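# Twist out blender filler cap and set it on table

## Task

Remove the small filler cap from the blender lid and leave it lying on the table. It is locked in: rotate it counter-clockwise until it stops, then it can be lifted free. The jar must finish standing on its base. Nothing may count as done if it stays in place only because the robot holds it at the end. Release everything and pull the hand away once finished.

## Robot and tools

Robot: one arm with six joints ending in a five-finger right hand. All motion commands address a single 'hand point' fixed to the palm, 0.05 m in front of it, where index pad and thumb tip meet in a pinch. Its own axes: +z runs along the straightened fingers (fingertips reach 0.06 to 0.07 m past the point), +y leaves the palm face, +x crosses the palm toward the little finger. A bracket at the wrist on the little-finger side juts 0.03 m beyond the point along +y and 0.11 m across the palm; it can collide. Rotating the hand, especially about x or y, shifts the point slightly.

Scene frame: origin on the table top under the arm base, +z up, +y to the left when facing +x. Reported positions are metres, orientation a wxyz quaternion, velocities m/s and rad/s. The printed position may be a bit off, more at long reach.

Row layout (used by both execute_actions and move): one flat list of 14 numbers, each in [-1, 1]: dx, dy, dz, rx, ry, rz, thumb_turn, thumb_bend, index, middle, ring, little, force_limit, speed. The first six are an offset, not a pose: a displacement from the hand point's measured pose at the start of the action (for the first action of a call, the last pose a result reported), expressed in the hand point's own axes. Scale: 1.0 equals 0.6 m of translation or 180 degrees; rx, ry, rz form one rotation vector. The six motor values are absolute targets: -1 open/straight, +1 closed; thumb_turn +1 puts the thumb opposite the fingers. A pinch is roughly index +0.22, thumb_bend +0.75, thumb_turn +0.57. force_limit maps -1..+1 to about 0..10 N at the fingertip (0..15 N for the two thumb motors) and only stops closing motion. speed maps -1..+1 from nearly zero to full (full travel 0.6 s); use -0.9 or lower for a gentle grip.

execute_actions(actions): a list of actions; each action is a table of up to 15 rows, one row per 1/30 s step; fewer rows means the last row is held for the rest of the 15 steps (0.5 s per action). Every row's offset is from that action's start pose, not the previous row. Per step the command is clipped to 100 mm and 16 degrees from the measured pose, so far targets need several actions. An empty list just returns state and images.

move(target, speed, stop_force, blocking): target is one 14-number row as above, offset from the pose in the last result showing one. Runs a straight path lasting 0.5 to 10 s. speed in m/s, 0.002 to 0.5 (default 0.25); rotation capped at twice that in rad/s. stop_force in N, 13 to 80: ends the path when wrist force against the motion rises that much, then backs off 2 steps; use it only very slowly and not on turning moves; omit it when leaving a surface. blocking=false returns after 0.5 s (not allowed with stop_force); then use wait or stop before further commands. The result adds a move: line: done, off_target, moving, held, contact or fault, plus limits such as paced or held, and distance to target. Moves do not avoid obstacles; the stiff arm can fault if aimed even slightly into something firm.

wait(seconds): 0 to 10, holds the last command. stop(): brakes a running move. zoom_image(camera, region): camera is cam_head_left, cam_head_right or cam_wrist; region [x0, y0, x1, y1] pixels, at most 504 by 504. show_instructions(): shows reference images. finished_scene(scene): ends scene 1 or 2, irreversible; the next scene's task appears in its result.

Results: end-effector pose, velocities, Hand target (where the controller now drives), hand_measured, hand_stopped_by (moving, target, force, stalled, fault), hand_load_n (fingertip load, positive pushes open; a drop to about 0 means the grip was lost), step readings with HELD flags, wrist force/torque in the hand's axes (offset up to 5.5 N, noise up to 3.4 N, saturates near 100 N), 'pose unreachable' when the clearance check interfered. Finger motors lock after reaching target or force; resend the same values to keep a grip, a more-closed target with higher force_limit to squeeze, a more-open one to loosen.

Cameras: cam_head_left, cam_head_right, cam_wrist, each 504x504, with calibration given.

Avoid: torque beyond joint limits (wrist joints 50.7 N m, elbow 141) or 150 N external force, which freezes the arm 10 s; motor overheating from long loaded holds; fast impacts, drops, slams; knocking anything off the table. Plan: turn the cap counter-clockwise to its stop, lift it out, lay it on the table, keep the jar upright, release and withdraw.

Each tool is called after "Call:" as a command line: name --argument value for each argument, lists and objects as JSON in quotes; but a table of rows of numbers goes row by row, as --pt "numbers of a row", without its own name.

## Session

Call:
execute_actions --actions '[]'

Scene clock: 0.00 s.
end_effector_position=(+0.5801, +0.0447, +0.2466) hand_measured=(-1.000, -1.000, -1.000, -1.000, -1.000, -1.000) hand_load_n=(+0.0, +0.0, +0.0, +0.0, +0.0, +0.0) hand_stopped_by=(target, target, target, target, target, target) hand_force_limit=0.00 hand_speed=-0.80 end_effector_quat_wxyz=(-0.476, +0.567, +0.654, +0.155) end_effector_velocity=(+0.001, -0.000, +0.000) end_effector_angular_velocity=(-0.001, -0.000, -0.000)
Joint positions: [-0.479 -1.046  1.838  1.751  1.116 -0.881]
Joint velocities: [-0.    -0.    -0.002  0.     0.     0.001]
Motor temperatures (°C, as the motors report them): [25 22 25 32 29 30]
Wrist force (N, on the end effector, along its own x y z axes, offset not removed): no reading
Wrist torque (N m, same axes, about the end effector's origin, offset not removed): no reading
Hand target: +0.580, +0.045, +0.247; -0.476, +0.567, +0.654, +0.155
camera_calibration (this result's frames):
cam_wrist: T_world_to_cam=[[0.87773, 0.2362, -0.416893, -0.415128], [0.0690762, -0.923345, -0.377708, 0.0941276], [-0.47415, 0.302728, -0.826763, 0.595609], [0, 0, 0, 1]] pos_world=[0.640277, 0.00465779, 0.354916]

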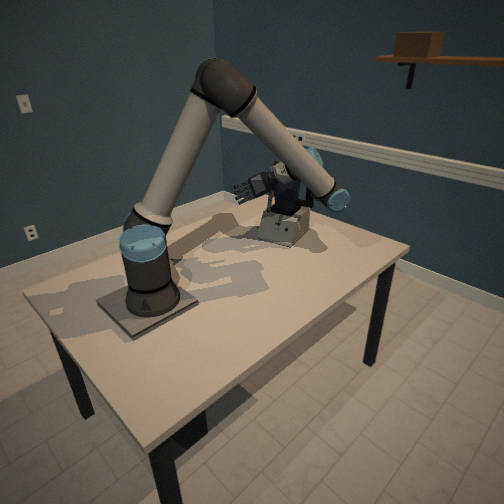

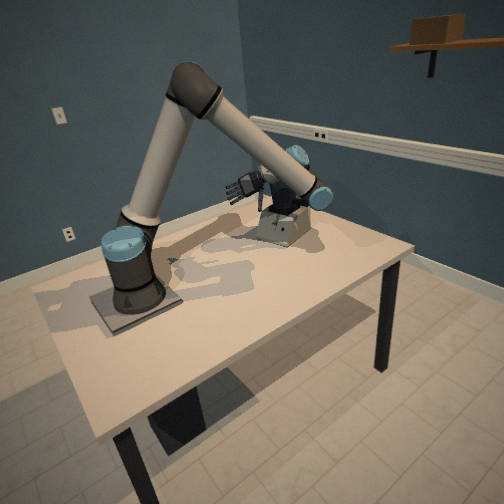

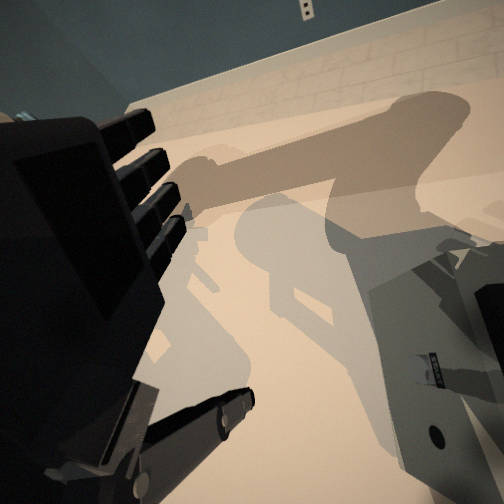

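Call:
move --target '[0.035,-0.275,-0.093,0,0,0,-1,-1,-1,-1,-1,-1,0,0.5]'

Call:
move --target '[0.2,-0.084,-0.125,0,0,0,0.9,0.1,-0.28,-0.28,-1,-1,0,0.5]' --speed 0.3

Call:
move --target '[0.07,0.13,-0.1,0.237,-0.374,-0.308,0.9,0.1,-0.28,-0.28,-1,-1,0,0.5]' --speed 0.35

Scene clock: 10.73 s.
end_effector_position=(+0.4608, -0.0350, +0.3469) hand_measured=(-1.000, -1.000, -1.000, -1.000, -1.000, -1.000) hand_load_n=(+0.0, +0.0, +0.0, +0.0, +0.0, +0.0) hand_stopped_by=(target, target, target, target, target, target) hand_force_limit=0.00 hand_speed=0.50 end_effector_quat_wxyz=(-0.476, +0.568, +0.654, +0.155) end_effector_velocity=(-0.001, -0.001, +0.001) end_effector_angular_velocity=(+0.001, -0.001, -0.001)
Joint positions: [-0.704 -1.285  1.982  1.891  1.305 -1.011]
Joint velocities: [-0.003 -0.003  0.001  0.002  0.001 -0.002]
Motor temperatures (°C, as the motors report them): [25 22 25 32 29 30]
Wrist force (N, on the end effector, along its own x y z axes, offset not removed): [-0.1 -3.4 1.1]
Wrist torque (N m, same axes, about the end effector's origin, offset not removed): [-0.81 -0.15 0.06]
Hand target: +0.461, -0.035, +0.347; -0.476, +0.568, +0.654, +0.155
Off the commanded pose: 0.000 m, 0 deg.
move: done
camera_calibration (this result's frames):
cam_wrist: T_world_to_cam=[[0.877622, 0.235966, -0.417252, -0.249547], [0.0689671, -0.923549, -0.377229, 0.0666033], [-0.474365, 0.302288, -0.826801, 0.646179], [0, 0, 0, 1]] pos_world=[0.52094, -0.0749358, 0.455262]

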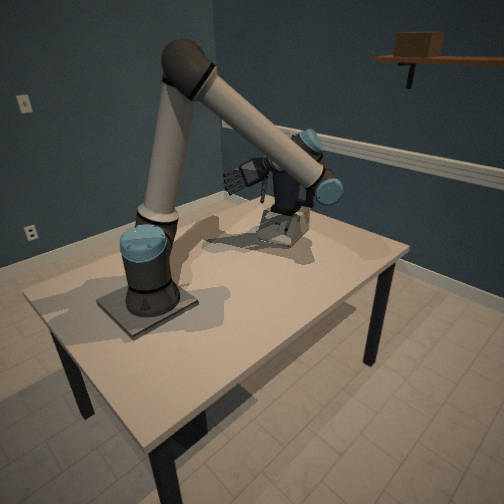

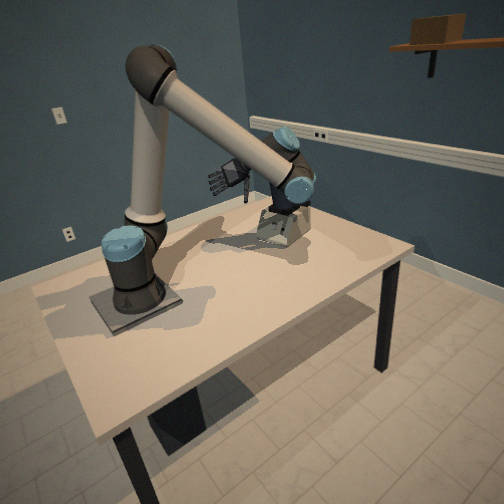

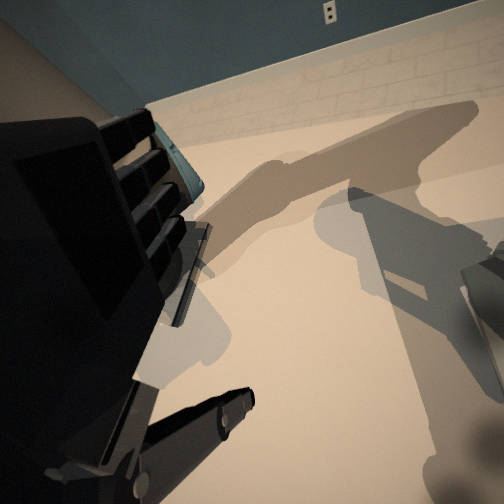

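Scene clock: 11.90 s.
end_effector_position=(+0.4614, -0.0347, +0.4969) hand_measured=(+0.900, +0.100, -0.280, -0.280, -1.000, -1.000) hand_load_n=(+0.0, +0.0, +0.0, +0.0, +0.0, +0.0) hand_stopped_by=(target, target, target, target, target, target) hand_force_limit=0.00 hand_speed=0.50 end_effector_quat_wxyz=(-0.476, +0.568, +0.654, +0.155) end_effector_velocity=(+0.000, -0.000, +0.002) end_effector_angular_velocity=(-0.001, -0.001, +0.000)
Joint positions: [-0.702 -1.424  1.849  2.164  1.304 -1.011]
Joint velocities: [-0.    -0.001 -0.004  0.004  0.001 -0.   ]
Motor temperatures (°C, as the motors report them): [25 22 25 32 29 30]
Wrist force (N, on the end effector, along its own x y z axes, offset not removed): [-2.3 0.3 -1.4]
Wrist torque (N m, same axes, about the end effector's origin, offset not removed): [-0.07 0.49 0.01]
Hand target: +0.461, -0.035, +0.497; -0.476, +0.568, +0.654, +0.155
Off the commanded pose: 0.000 m, 0 deg.
move: done
camera_calibration (this result's frames):
cam_wrist: T_world_to_cam=[[0.877627, 0.23594, -0.417256, -0.187604], [0.0689314, -0.923547, -0.37724, 0.123368], [-0.474362, 0.302314, -0.826793, 0.770404], [0, 0, 0, 1]] pos_world=[0.521593, -0.0747041, 0.605225]

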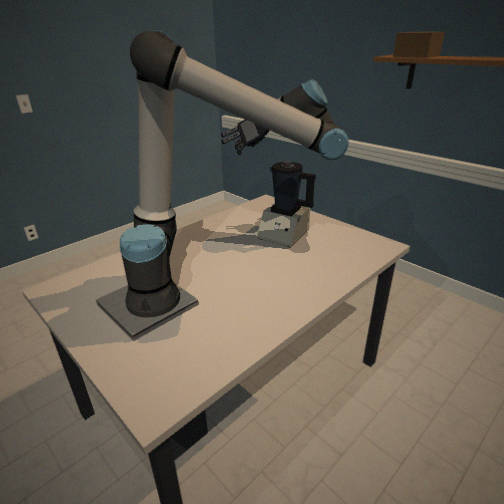

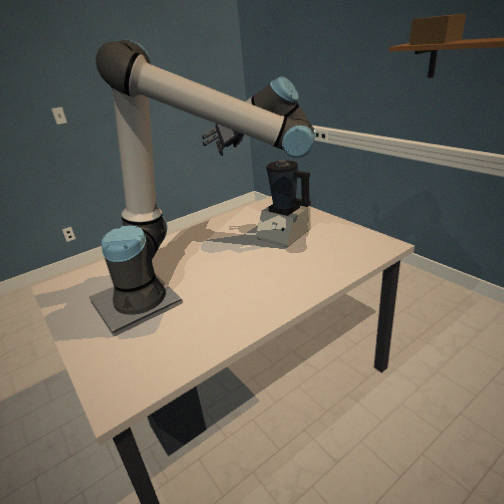

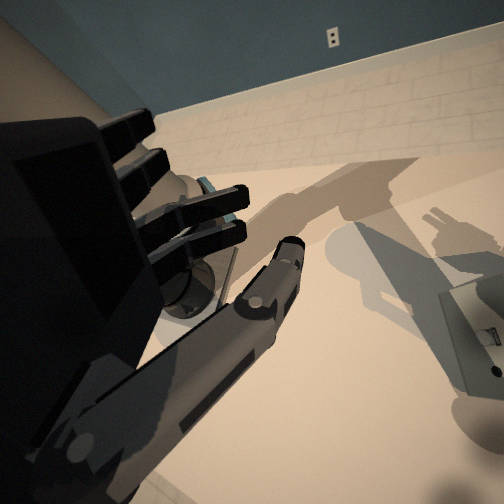

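Scene clock: 14.90 s.
end_effector_position=(+0.5617, -0.0303, +0.5339) hand_measured=(+0.900, +0.100, -0.280, -0.280, -1.000, -1.000) hand_load_n=(+0.0, +0.0, +0.0, +0.0, +0.0, +0.0) hand_stopped_by=(target, target, target, target, target, target) hand_force_limit=0.00 hand_speed=0.50 end_effector_quat_wxyz=(-0.096, +0.019, +0.974, -0.204) end_effector_velocity=(-0.000, +0.000, -0.001) end_effector_angular_velocity=(-0.001, -0.003, +0.009)
Joint positions: [-0.243 -1.404  1.431  1.635  2.02  -1.768]
Joint velocities: [ 0.001 -0.002  0.002 -0.007  0.001 -0.009]
Motor temperatures (°C, as the motors report them): [25 22 25 32 29 30]
Wrist force (N, on the end effector, along its own x y z axes, offset not removed): [-2.1 -1.4 0.7]
Wrist torque (N m, same axes, about the end effector's origin, offset not removed): [-0.43 0.17 0.16]
Hand target: +0.562, -0.030, +0.534; -0.096, +0.019, +0.974, -0.204
Off the commanded pose: 0.000 m, 0 deg.
move: done
camera_calibration (this result's frames):
cam_wrist: T_world_to_cam=[[0.105262, 0.906004, -0.409971, 0.189077], [0.931144, 0.05494, 0.360489, -0.714009], [0.349129, -0.419687, -0.837837, 0.36873], [0, 0, 0, 1]] pos_world=[0.516209, 0.0226744, 0.643844]

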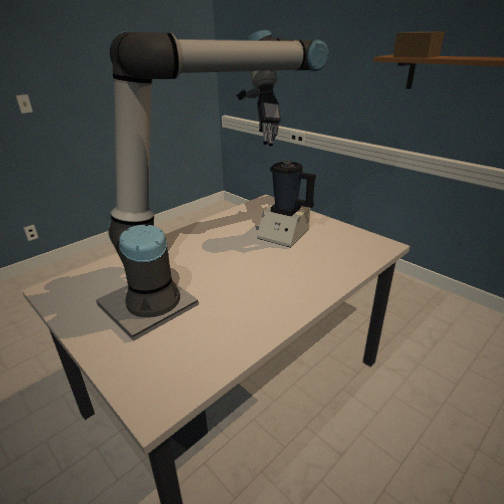

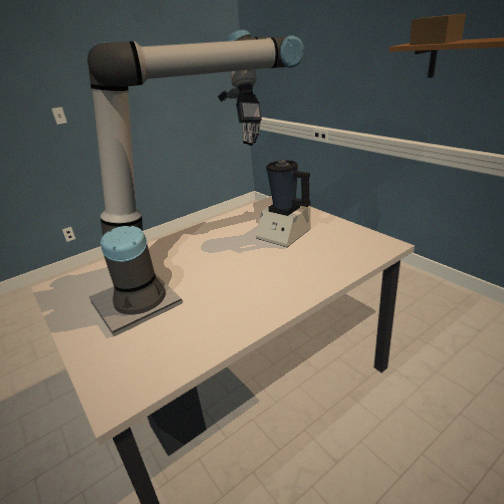

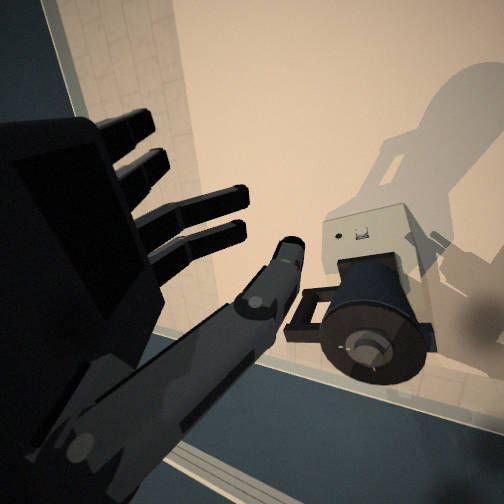

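Call:
move --target '[-0.376,0.183,0.036,0.248,-0.206,-0.128,0.9,0.1,-0.28,-0.28,-1,-1,0,0.5]' --speed 0.3

Call:
move --target '[0,0.046,0.02,0,0,0,0.9,0.1,-0.28,-0.28,-1,-1,0,0.5]' --speed 0.08

Call:
zoom_image --camera "cam_head_left" --region '[255, 125, 315, 185]'

Call:
zoom_image --camera "cam_wrist" --region '[200, 120, 400, 320]'

Scene clock: 23.03 s.
end_effector_position=(+0.7783, +0.0442, +0.4300) hand_measured=(+0.900, +0.100, -0.280, -0.280, -1.000, -1.000) hand_load_n=(+0.0, +0.0, +0.0, +0.0, +0.0, +0.0) hand_stopped_by=(target, target, target, target, target, target) hand_force_limit=0.00 hand_speed=0.50 end_effector_quat_wxyz=(+0.171, -0.268, +0.791, -0.522) end_effector_velocity=(+0.002, +0.001, -0.000) end_effector_angular_velocity=(-0.006, -0.007, +0.011)
Joint positions: [ 0.068 -1.339  1.54   0.447  2.442 -2.627]
Joint velocities: [ 0.    -0.004  0.007 -0.023 -0.005 -0.018]
Motor temperatures (°C, as the motors report them): [25 22 25 32 29 30]
Wrist force (N, on the end effector, along its own x y z axes, offset not removed): [-1.6 -2.9 0.3]
Wrist torque (N m, same axes, about the end effector's origin, offset not removed): [-0.61 0.14 0.05]
Hand target: +0.778, +0.044, +0.430; +0.171, -0.269, +0.791, -0.523
Off the commanded pose: 0.000 m, 0 deg.
move: done
camera_calibration (this result's frames):
cam_wrist: T_world_to_cam=[[-0.163785, 0.379256, -0.910681, 0.504119], [0.406496, 0.867077, 0.287989, -0.47872], [0.898852, -0.32302, -0.29618, -0.427749], [0, 0, 0, 1]] pos_world=[0.661648, 0.085726, 0.470267]

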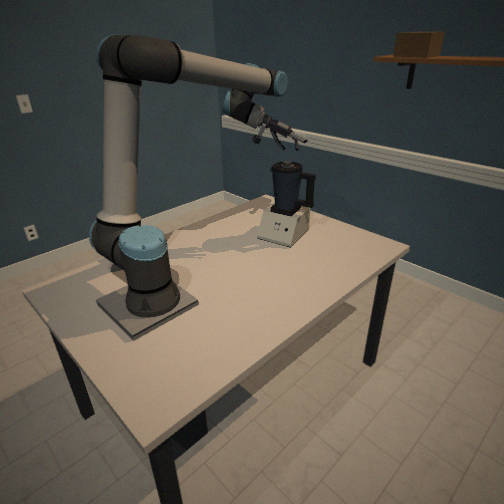

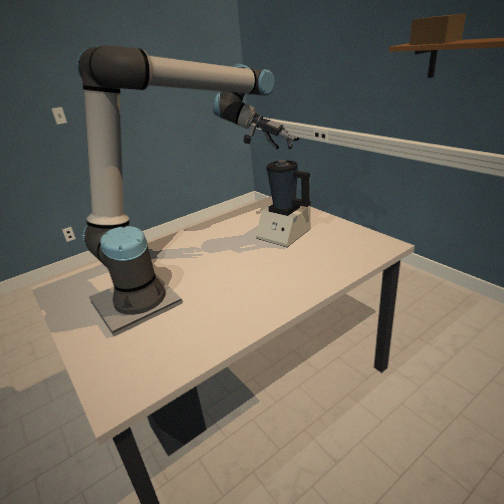

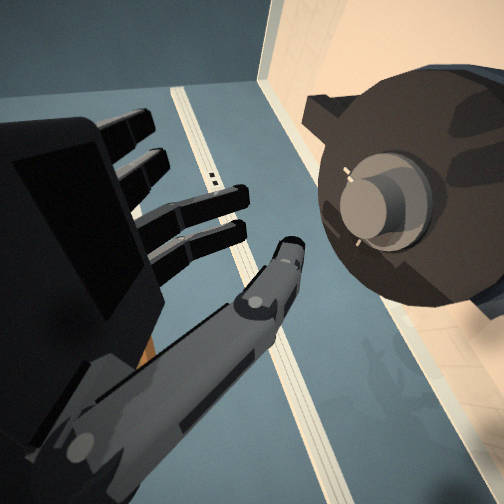

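Scene clock: 23.90 s.
end_effector_position=(+0.7781, +0.0439, +0.4002) hand_measured=(+0.900, +0.100, -0.280, -0.280, -1.000, -1.000) hand_load_n=(+0.0, +0.0, +0.0, +0.0, +0.0, +0.0) hand_stopped_by=(target, target, target, target, target, target) hand_force_limit=0.00 hand_speed=0.50 end_effector_quat_wxyz=(+0.171, -0.268, +0.791, -0.522) end_effector_velocity=(+0.001, +0.000, -0.002) end_effector_angular_velocity=(+0.000, -0.001, +0.001)
Joint positions: [ 0.068 -1.328  1.58   0.396  2.442 -2.628]
Joint velocities: [-0.     0.001  0.002 -0.005 -0.001 -0.   ]
Motor temperatures (°C, as the motors report them): [25 22 25 32 29 30]
Wrist force (N, on the end effector, along its own x y z axes, offset not removed): [-2.1 -3.8 -1.3]
Wrist torque (N m, same axes, about the end effector's origin, offset not removed): [-0.58 0.26 -0.01]
Hand target: +0.778, +0.044, +0.400; +0.171, -0.268, +0.791, -0.522
Off the commanded pose: 0.000 m, 0 deg.
move: done
camera_calibration (this result's frames):
cam_wrist: T_world_to_cam=[[-0.163772, 0.379279, -0.910673, 0.477006], [0.406511, 0.867063, 0.288011, -0.469838], [0.898848, -0.32303, -0.296182, -0.436461], [0, 0, 0, 1]] pos_world=[0.661427, 0.0854704, 0.440444]

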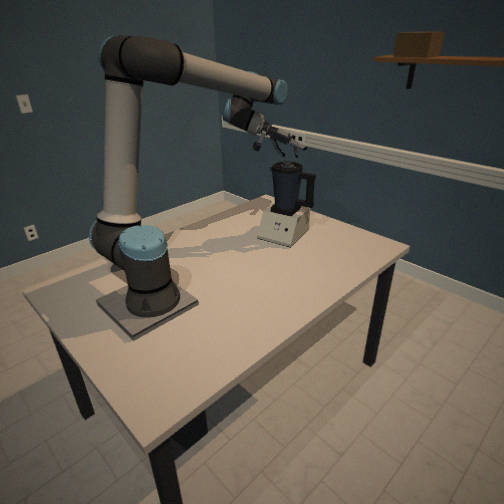

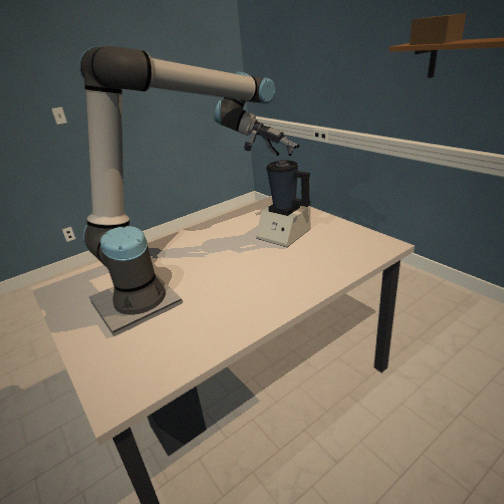

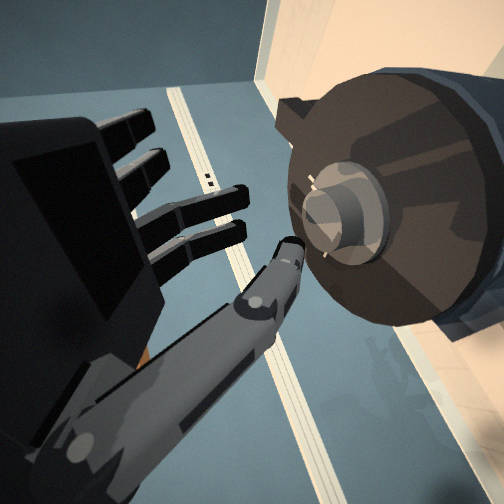

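Region (255, 125, 315, 185) of cam_head_left's 504x504 image, scaled by 8.400, with more detail than that image has.

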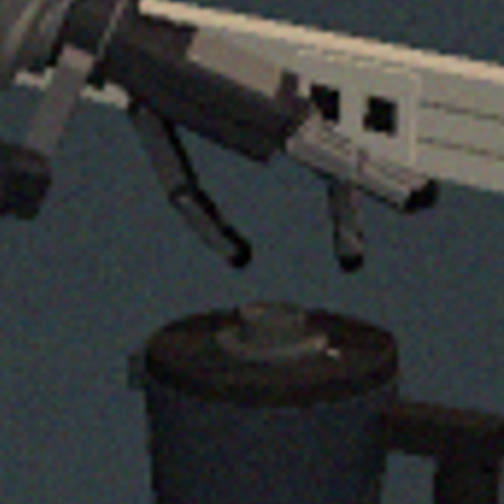

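Region (200, 120, 400, 320) of cam_wrist's 504x504 image, scaled by 2.520, with more detail than that image has.

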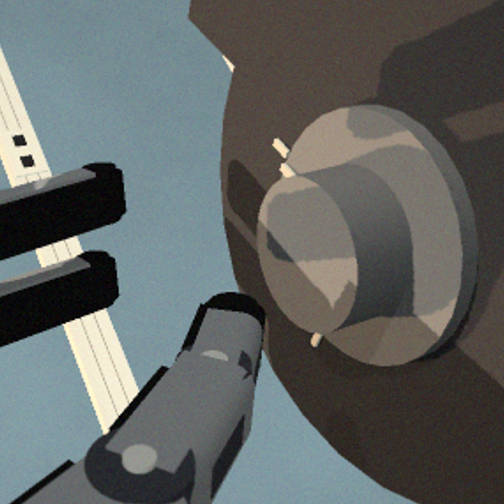

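Call:
move --target '[-0.005,0.04,0,0,0.041,0.0176,0.9,0.06,-0.32,-0.32,-1,-1,0,0.5]' --speed 0.07

Call:
zoom_image --camera "cam_head_left" --region '[255, 125, 315, 185]'

Scene clock: 28.87 s.
end_effector_position=(+0.7746, +0.0531, +0.3782) hand_measured=(+0.900, +0.060, -0.320, -0.320, -1.000, -1.000) hand_load_n=(+0.0, +0.0, +0.0, +0.0, +0.0, +0.0) hand_stopped_by=(target, target, target, target, target, target) hand_force_limit=0.00 hand_speed=0.50 end_effector_quat_wxyz=(+0.134, -0.213, +0.808, -0.534) end_effector_velocity=(-0.000, +0.001, -0.001) end_effector_angular_velocity=(+0.002, +0.000, -0.013)
Joint positions: [ 0.111 -1.243  1.533  0.523  2.579 -2.422]
Joint velocities: [ 0.003  0.009 -0.006  0.018  0.01   0.024]
Motor temperatures (°C, as the motors report them): [25 22 25 32 29 30]
Wrist force (N, on the end effector, along its own x y z axes, offset not removed): [-1.3 -4.4 -1.5]
Wrist torque (N m, same axes, about the end effector's origin, offset not removed): [-0.80 0.16 -0.05]
Hand target: +0.775, +0.053, +0.378; +0.134, -0.212, +0.808, -0.534
Off the commanded pose: 0.000 m, 0 deg.
move: done
camera_calibration (this result's frames):
cam_wrist: T_world_to_cam=[[-0.109117, 0.397226, -0.911211, 0.409833], [0.522453, 0.802776, 0.287393, -0.556175], [0.845658, -0.444705, -0.295128, -0.389584], [0, 0, 0, 1]] pos_world=[0.664749, 0.110438, 0.418307]

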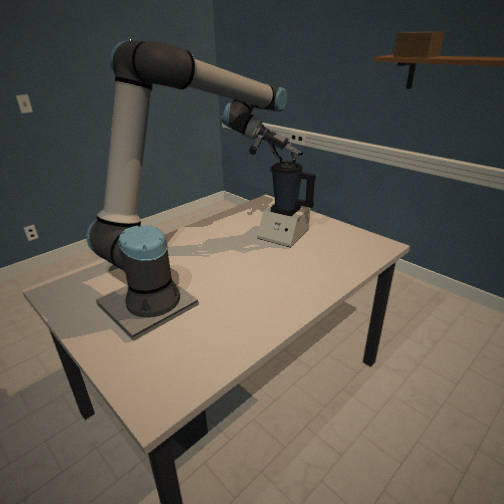

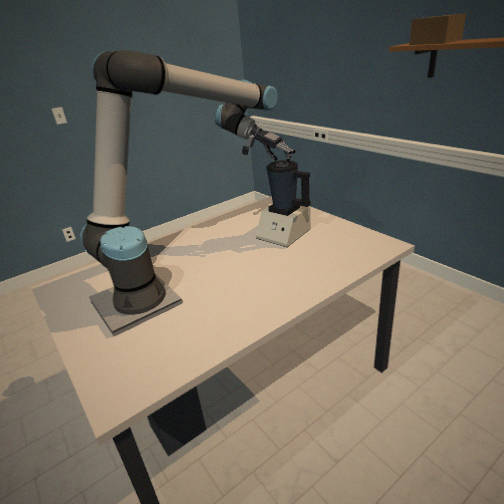

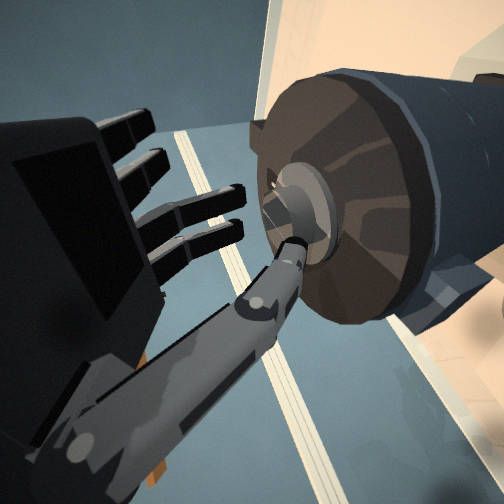

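Region (255, 125, 315, 185) of cam_head_left's 504x504 image, scaled by 8.400, with more detail than that image has.

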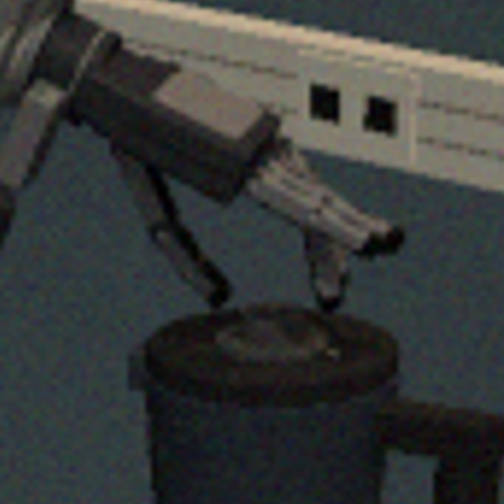

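Call:
move --target '[0,0.028,0.0155,0,0,0,0.9,0.1,-0.32,-0.32,-1,-1,0,-0.5]' --speed 0.01 --stop_force 13

Call:
execute_actions --actions '[[[0,-0.0025,-0.0005,0,0,0,0.9,0.45,0.2,0.2,-1,-1,0.2,-0.8]],[[0,0,0,0,0,0,0.9,0.45,0.2,0.2,-1,-1,0.2,-0.8]],[[0,0,0,0,0,0,0.9,0.5,0.3,0.3,-1,-1,0.7,-0.8]]]'

Call:
zoom_image --camera "cam_wrist" --region '[190, 130, 370, 310]'

Scene clock: 34.97 s.
end_effector_position=(+0.7752, +0.0515, +0.3610) hand_measured=(+0.900, +0.104, -0.320, -0.320, -1.000, -1.000) hand_load_n=(-1.0, -7.0, +0.0, +0.0, +0.0, +0.0) hand_stopped_by=(target, target, target, target, target, target) hand_force_limit=0.00 hand_speed=-0.50 end_effector_quat_wxyz=(+0.134, -0.213, +0.808, -0.534) end_effector_velocity=(-0.000, -0.000, +0.002) end_effector_angular_velocity=(-0.001, +0.002, -0.001)
Joint positions: [ 0.108 -1.235  1.553  0.492  2.577 -2.426]
Joint velocities: [ 0.    -0.001 -0.003  0.006  0.002  0.001]
Motor temperatures (°C, as the motors report them): [25 22 25 32 29 30]
Wrist force (N, on the end effector, along its own x y z axes, offset not removed): [-1.0 -20.5 -20.1]
Wrist torque (N m, same axes, about the end effector's origin, offset not removed): [-0.93 0.38 -0.14]
Hand target: +0.775, +0.052, +0.361; +0.134, -0.213, +0.808, -0.534
Off the commanded pose: 0.002 m, 0 deg.
move: contact
camera_calibration (this result's frames):
cam_wrist: T_world_to_cam=[[-0.109234, 0.39718, -0.911217, 0.394976], [0.522612, 0.802726, 0.287242, -0.550342], [0.845544, -0.444836, -0.295256, -0.395794], [0, 0, 0, 1]] pos_world=[0.665421, 0.108834, 0.40113]

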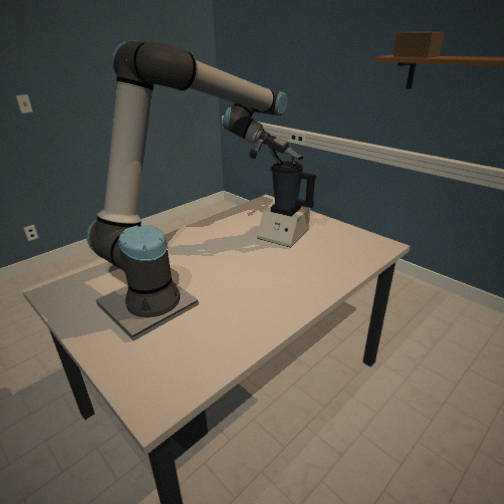

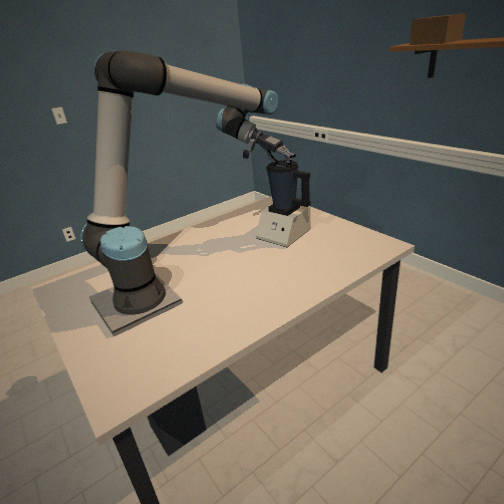

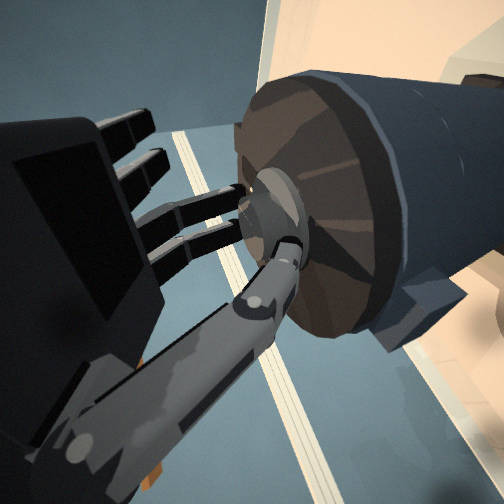

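Scene clock: 36.47 s.
end_effector_position=(+0.7755, +0.0512, +0.3624) hand_measured=(+0.900, +0.262, -0.124, -0.150, -1.000, -1.000) hand_load_n=(+1.0, +12.5, +9.5, +9.5, +0.0, +0.0) hand_stopped_by=(target, force, force, force, target, target) hand_force_limit=0.70 hand_speed=-0.80 end_effector_quat_wxyz=(+0.134, -0.213, +0.808, -0.534) end_effector_velocity=(-0.000, +0.000, -0.000) end_effector_angular_velocity=(-0.000, +0.000, +0.000)
Joint positions: [ 0.108 -1.236  1.551  0.494  2.576 -2.426]
Joint velocities: [ 0. -0.  0. -0. -0. -0.]
Motor temperatures (°C, as the motors report them): [25 22 25 32 29 30]
Wrist force (N, on the end effector, along its own x y z axes, offset not removed): [-4.7 -13.9 0.3]
Wrist torque (N m, same axes, about the end effector's origin, offset not removed): [-0.24 0.53 -0.26]
Hand target: +0.775, +0.051, +0.362; +0.134, -0.213, +0.808, -0.534
Off the commanded pose: 0.000 m, 0 deg.
Step readings (end_effector_position; steps 1 to 15: 1st action; 16 to 30: 2nd action; 31 to 45: 3rd action):
0: (+0.7752, +0.0515, +0.3610)
1: (+0.7752, +0.0515, +0.3611)
2: (+0.7753, +0.0515, +0.3613)
4: (+0.7753, +0.0514, +0.3617)
8: (+0.7754, +0.0513, +0.3621)
15: (+0.7754, +0.0512, +0.3623)
16: (+0.7754, +0.0512, +0.3624)
17: (+0.7754, +0.0512, +0.3624)
19: (+0.7755, +0.0512, +0.3624)
23: (+0.7755, +0.0512, +0.3624)
30: (+0.7755, +0.0512, +0.3624)
31: (+0.7755, +0.0512, +0.3624)
32: (+0.7755, +0.0512, +0.3624)
34: (+0.7755, +0.0512, +0.3624)
38: (+0.7755, +0.0512, +0.3624)
45: end_effector_position above
camera_calibration (this result's frames):
cam_wrist: T_world_to_cam=[[-0.109181, 0.3972, -0.911214, 0.396414], [0.522623, 0.802705, 0.28728, -0.550674], [0.845544, -0.444856, -0.295226, -0.395687], [0, 0, 0, 1]] pos_world=[0.665647, 0.108549, 0.402599]

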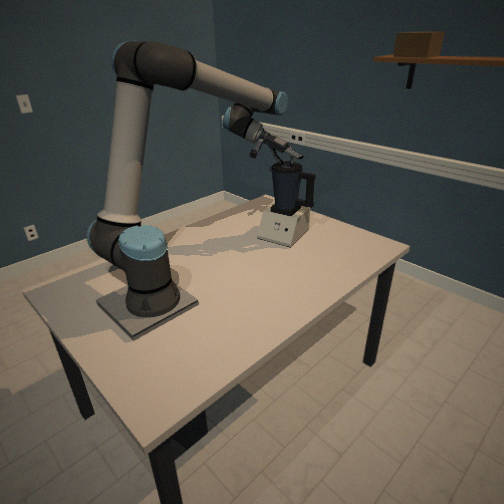

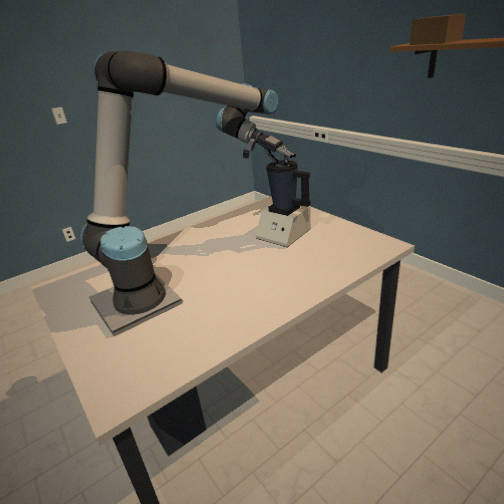

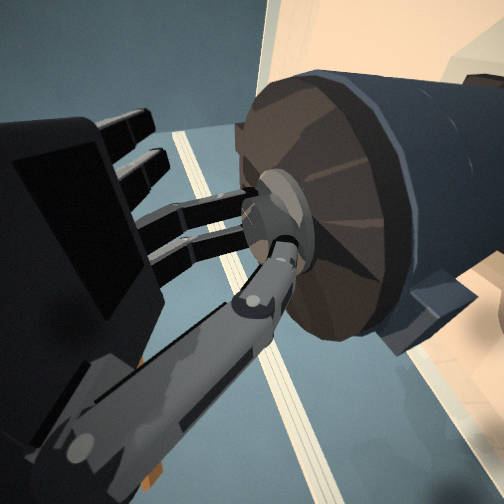

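Region (190, 130, 370, 310) of cam_wrist's 504x504 image, scaled by 2.800, with more detail than that image has.

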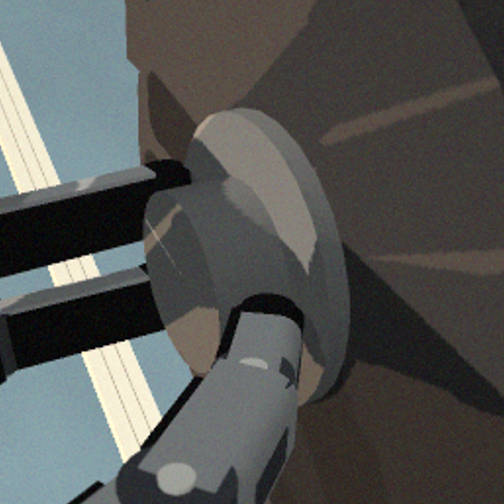

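Call:
move --target '[0.0053,0.002,-0.0063,0.0018,-0.1532,-0.066,0.9,0.5,0.3,0.3,-1,-1,0.7,-0.8]' --speed 0.13

Scene clock: 40.67 s.
end_effector_position=(+0.7708, +0.0531, +0.3632) hand_measured=(+0.900, +0.260, -0.124, -0.150, -1.000, -1.000) hand_load_n=(+1.5, +12.5, +8.5, +7.5, +0.0, +0.0) hand_stopped_by=(target, force, force, force, target, target) hand_force_limit=0.70 hand_speed=-0.80 end_effector_quat_wxyz=(+0.267, -0.414, +0.725, -0.481) end_effector_velocity=(-0.000, -0.000, -0.000) end_effector_angular_velocity=(-0.000, +0.000, +0.014)
Joint positions: [-0.035 -1.465  1.789  0.121  2.024 -2.951]
Joint velocities: [-0.005 -0.004  0.004 -0.004 -0.018 -0.01 ]
Motor temperatures (°C, as the motors report them): [25 22 25 32 29 30]
Wrist force (N, on the end effector, along its own x y z axes, offset not removed): [-1.2 -4.7 -1.2]
Wrist torque (N m, same axes, about the end effector's origin, offset not removed): [-0.58 0.46 -0.07]
Hand target: +0.771, +0.053, +0.363; +0.267, -0.415, +0.724, -0.481
Off the commanded pose: 0.000 m, 0 deg.
move: done
camera_calibration (this result's frames):
cam_wrist: T_world_to_cam=[[-0.292784, 0.288164, -0.911723, 0.543305], [0.0519695, 0.956894, 0.285752, -0.194836], [0.954765, 0.0362816, -0.295139, -0.500453], [0, 0, 0, 1]] pos_world=[0.647012, 0.0480336, 0.403315]

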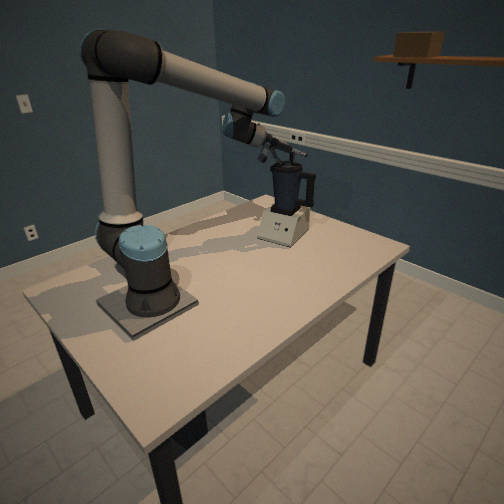

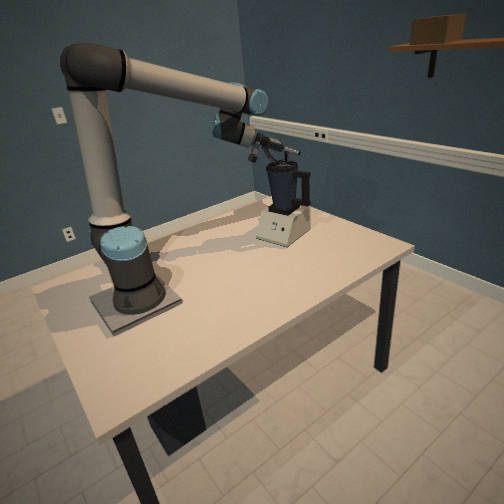

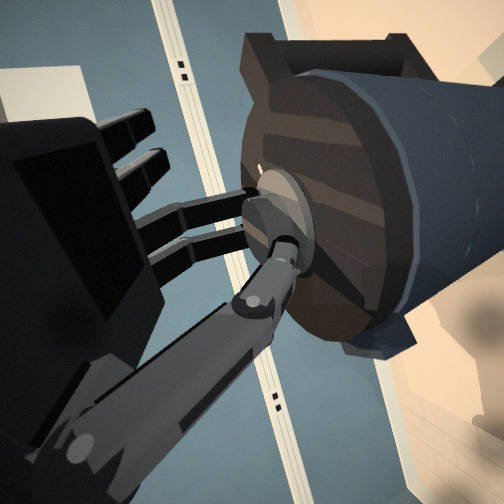

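Call:
move --target '[0.0053,0.0026,-0.0063,0.0018,-0.1532,-0.066,0.9,0.52,0.32,0.32,-1,-1,0.7,-0.8]' --speed 0.15

Call:
move --target '[0.0053,0.0024,-0.0065,0.0018,-0.1532,-0.066,0.9,0.54,0.34,0.34,-1,-1,0.7,-0.8]' --speed 0.13

Call:
zoom_image --camera "cam_wrist" --region '[190, 130, 370, 310]'

Scene clock: 45.87 s.
end_effector_position=(+0.7656, +0.0525, +0.3634) hand_measured=(+0.900, +0.254, -0.126, -0.142, -1.000, -1.000) hand_load_n=(+1.0, +12.0, +6.5, +10.0, +0.0, +0.0) hand_stopped_by=(target, force, force, force, target, target) hand_force_limit=0.70 hand_speed=-0.80 end_effector_quat_wxyz=(-0.382, +0.588, -0.593, +0.397) end_effector_velocity=(+0.000, +0.000, -0.000) end_effector_angular_velocity=(+0.001, +0.001, +0.012)
Joint positions: [-0.255 -1.54   1.865  0.086  1.345 -3.26 ]
Joint velocities: [-0.005  0.001 -0.001  0.002 -0.016 -0.006]
Motor temperatures (°C, as the motors report them): [25 22 25 32 29 30]
Wrist force (N, on the end effector, along its own x y z axes, offset not removed): [-0.5 -2.3 0.4]
Wrist torque (N m, same axes, about the end effector's origin, offset not removed): [-0.43 0.47 -0.08]
Hand target: +0.766, +0.052, +0.363; -0.382, +0.588, -0.592, +0.396
Off the commanded pose: 0.000 m, 0 deg.
move: done
camera_calibration (this result's frames):
cam_wrist: T_world_to_cam=[[-0.397686, 0.101923, -0.911843, 0.632272], [-0.432767, 0.855481, 0.284367, 0.182907], [0.809048, 0.507704, -0.296104, -0.408192], [0, 0, 0, 1]] pos_world=[0.660848, -0.0136758, 0.403653]

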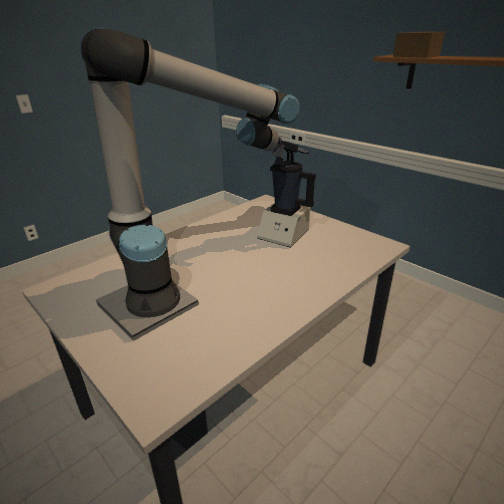

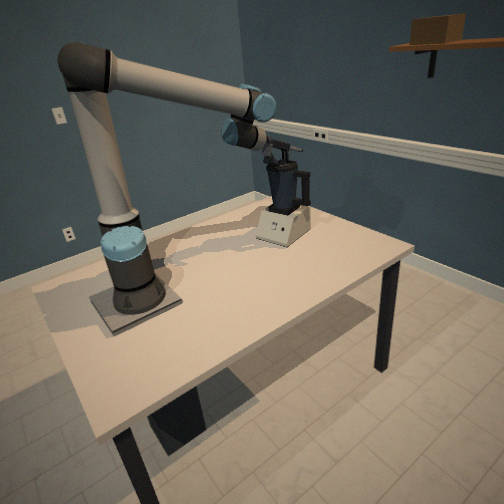

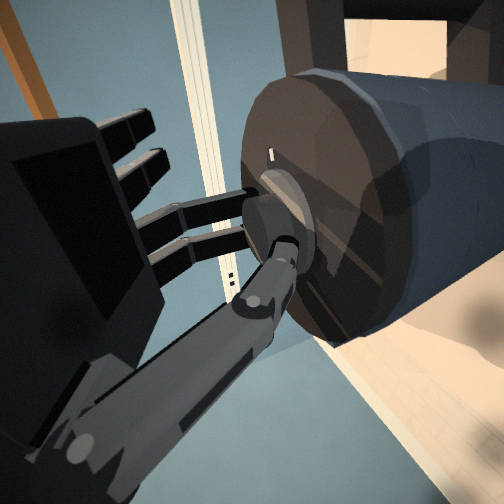

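Scene clock: 48.30 s.
end_effector_position=(+0.7613, +0.0493, +0.3635) hand_measured=(+0.900, +0.246, -0.118, -0.142, -1.000, -1.000) hand_load_n=(+2.0, +10.5, +9.5, +8.0, +0.0, +0.0) hand_stopped_by=(target, force, force, force, target, target) hand_force_limit=0.70 hand_speed=-0.80 end_effector_quat_wxyz=(-0.471, +0.721, -0.421, +0.285) end_effector_velocity=(-0.000, +0.000, -0.000) end_effector_angular_velocity=(-0.001, +0.002, +0.015)
Joint positions: [-0.424 -1.427  1.762  0.29   0.737 -3.656]
Joint velocities: [-0.002  0.006 -0.006  0.014 -0.013 -0.017]
Motor temperatures (°C, as the motors report them): [25 22 25 32 29 30]
Wrist force (N, on the end effector, along its own x y z axes, offset not removed): [4.9 -6.8 -7.8]
Wrist torque (N m, same axes, about the end effector's origin, offset not removed): [-0.83 0.17 0.15]
Hand target: +0.761, +0.049, +0.363; -0.471, +0.722, -0.420, +0.284
Off the commanded pose: 0.000 m, 0 deg.
move: done
camera_calibration (this result's frames):
cam_wrist: T_world_to_cam=[[-0.395812, -0.111304, -0.911562, 0.640026], [-0.801805, 0.525815, 0.28395, 0.481083], [0.447708, 0.843285, -0.297368, -0.144124], [0, 0, 0, 1]] pos_world=[0.70359, -0.0601854, 0.403961]

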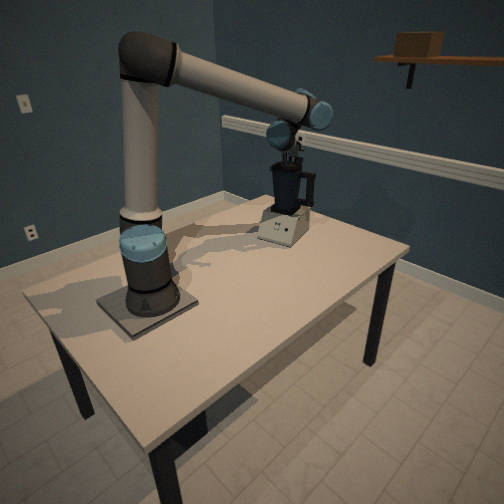

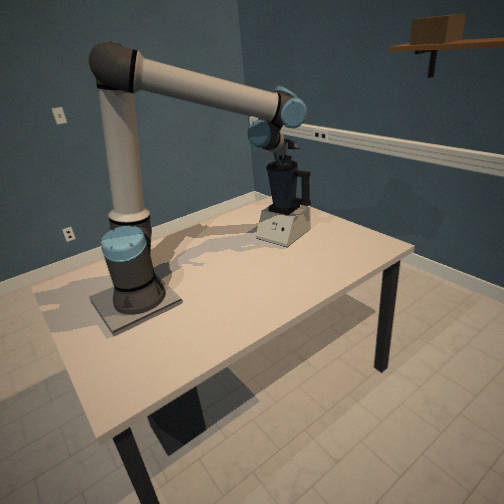

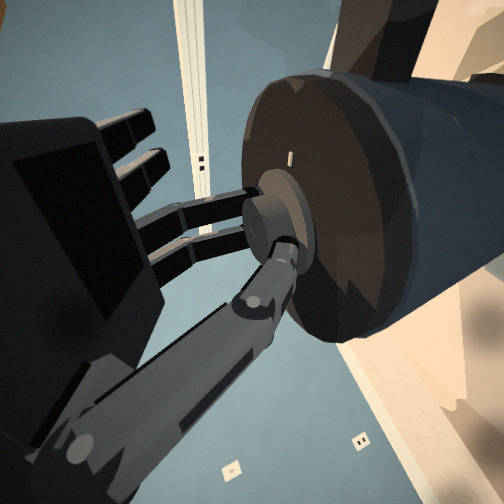

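Region (190, 130, 370, 310) of cam_wrist's 504x504 image, scaled by 2.800, with more detail than that image has.

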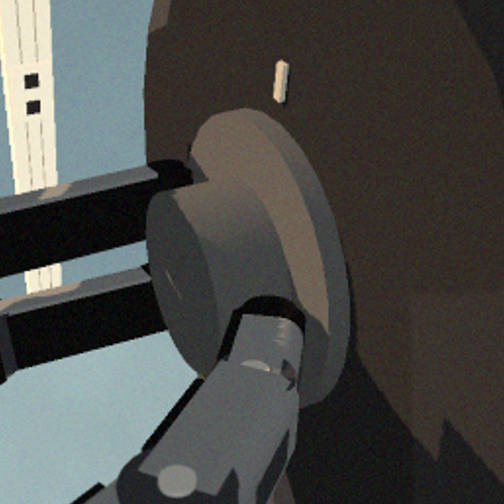

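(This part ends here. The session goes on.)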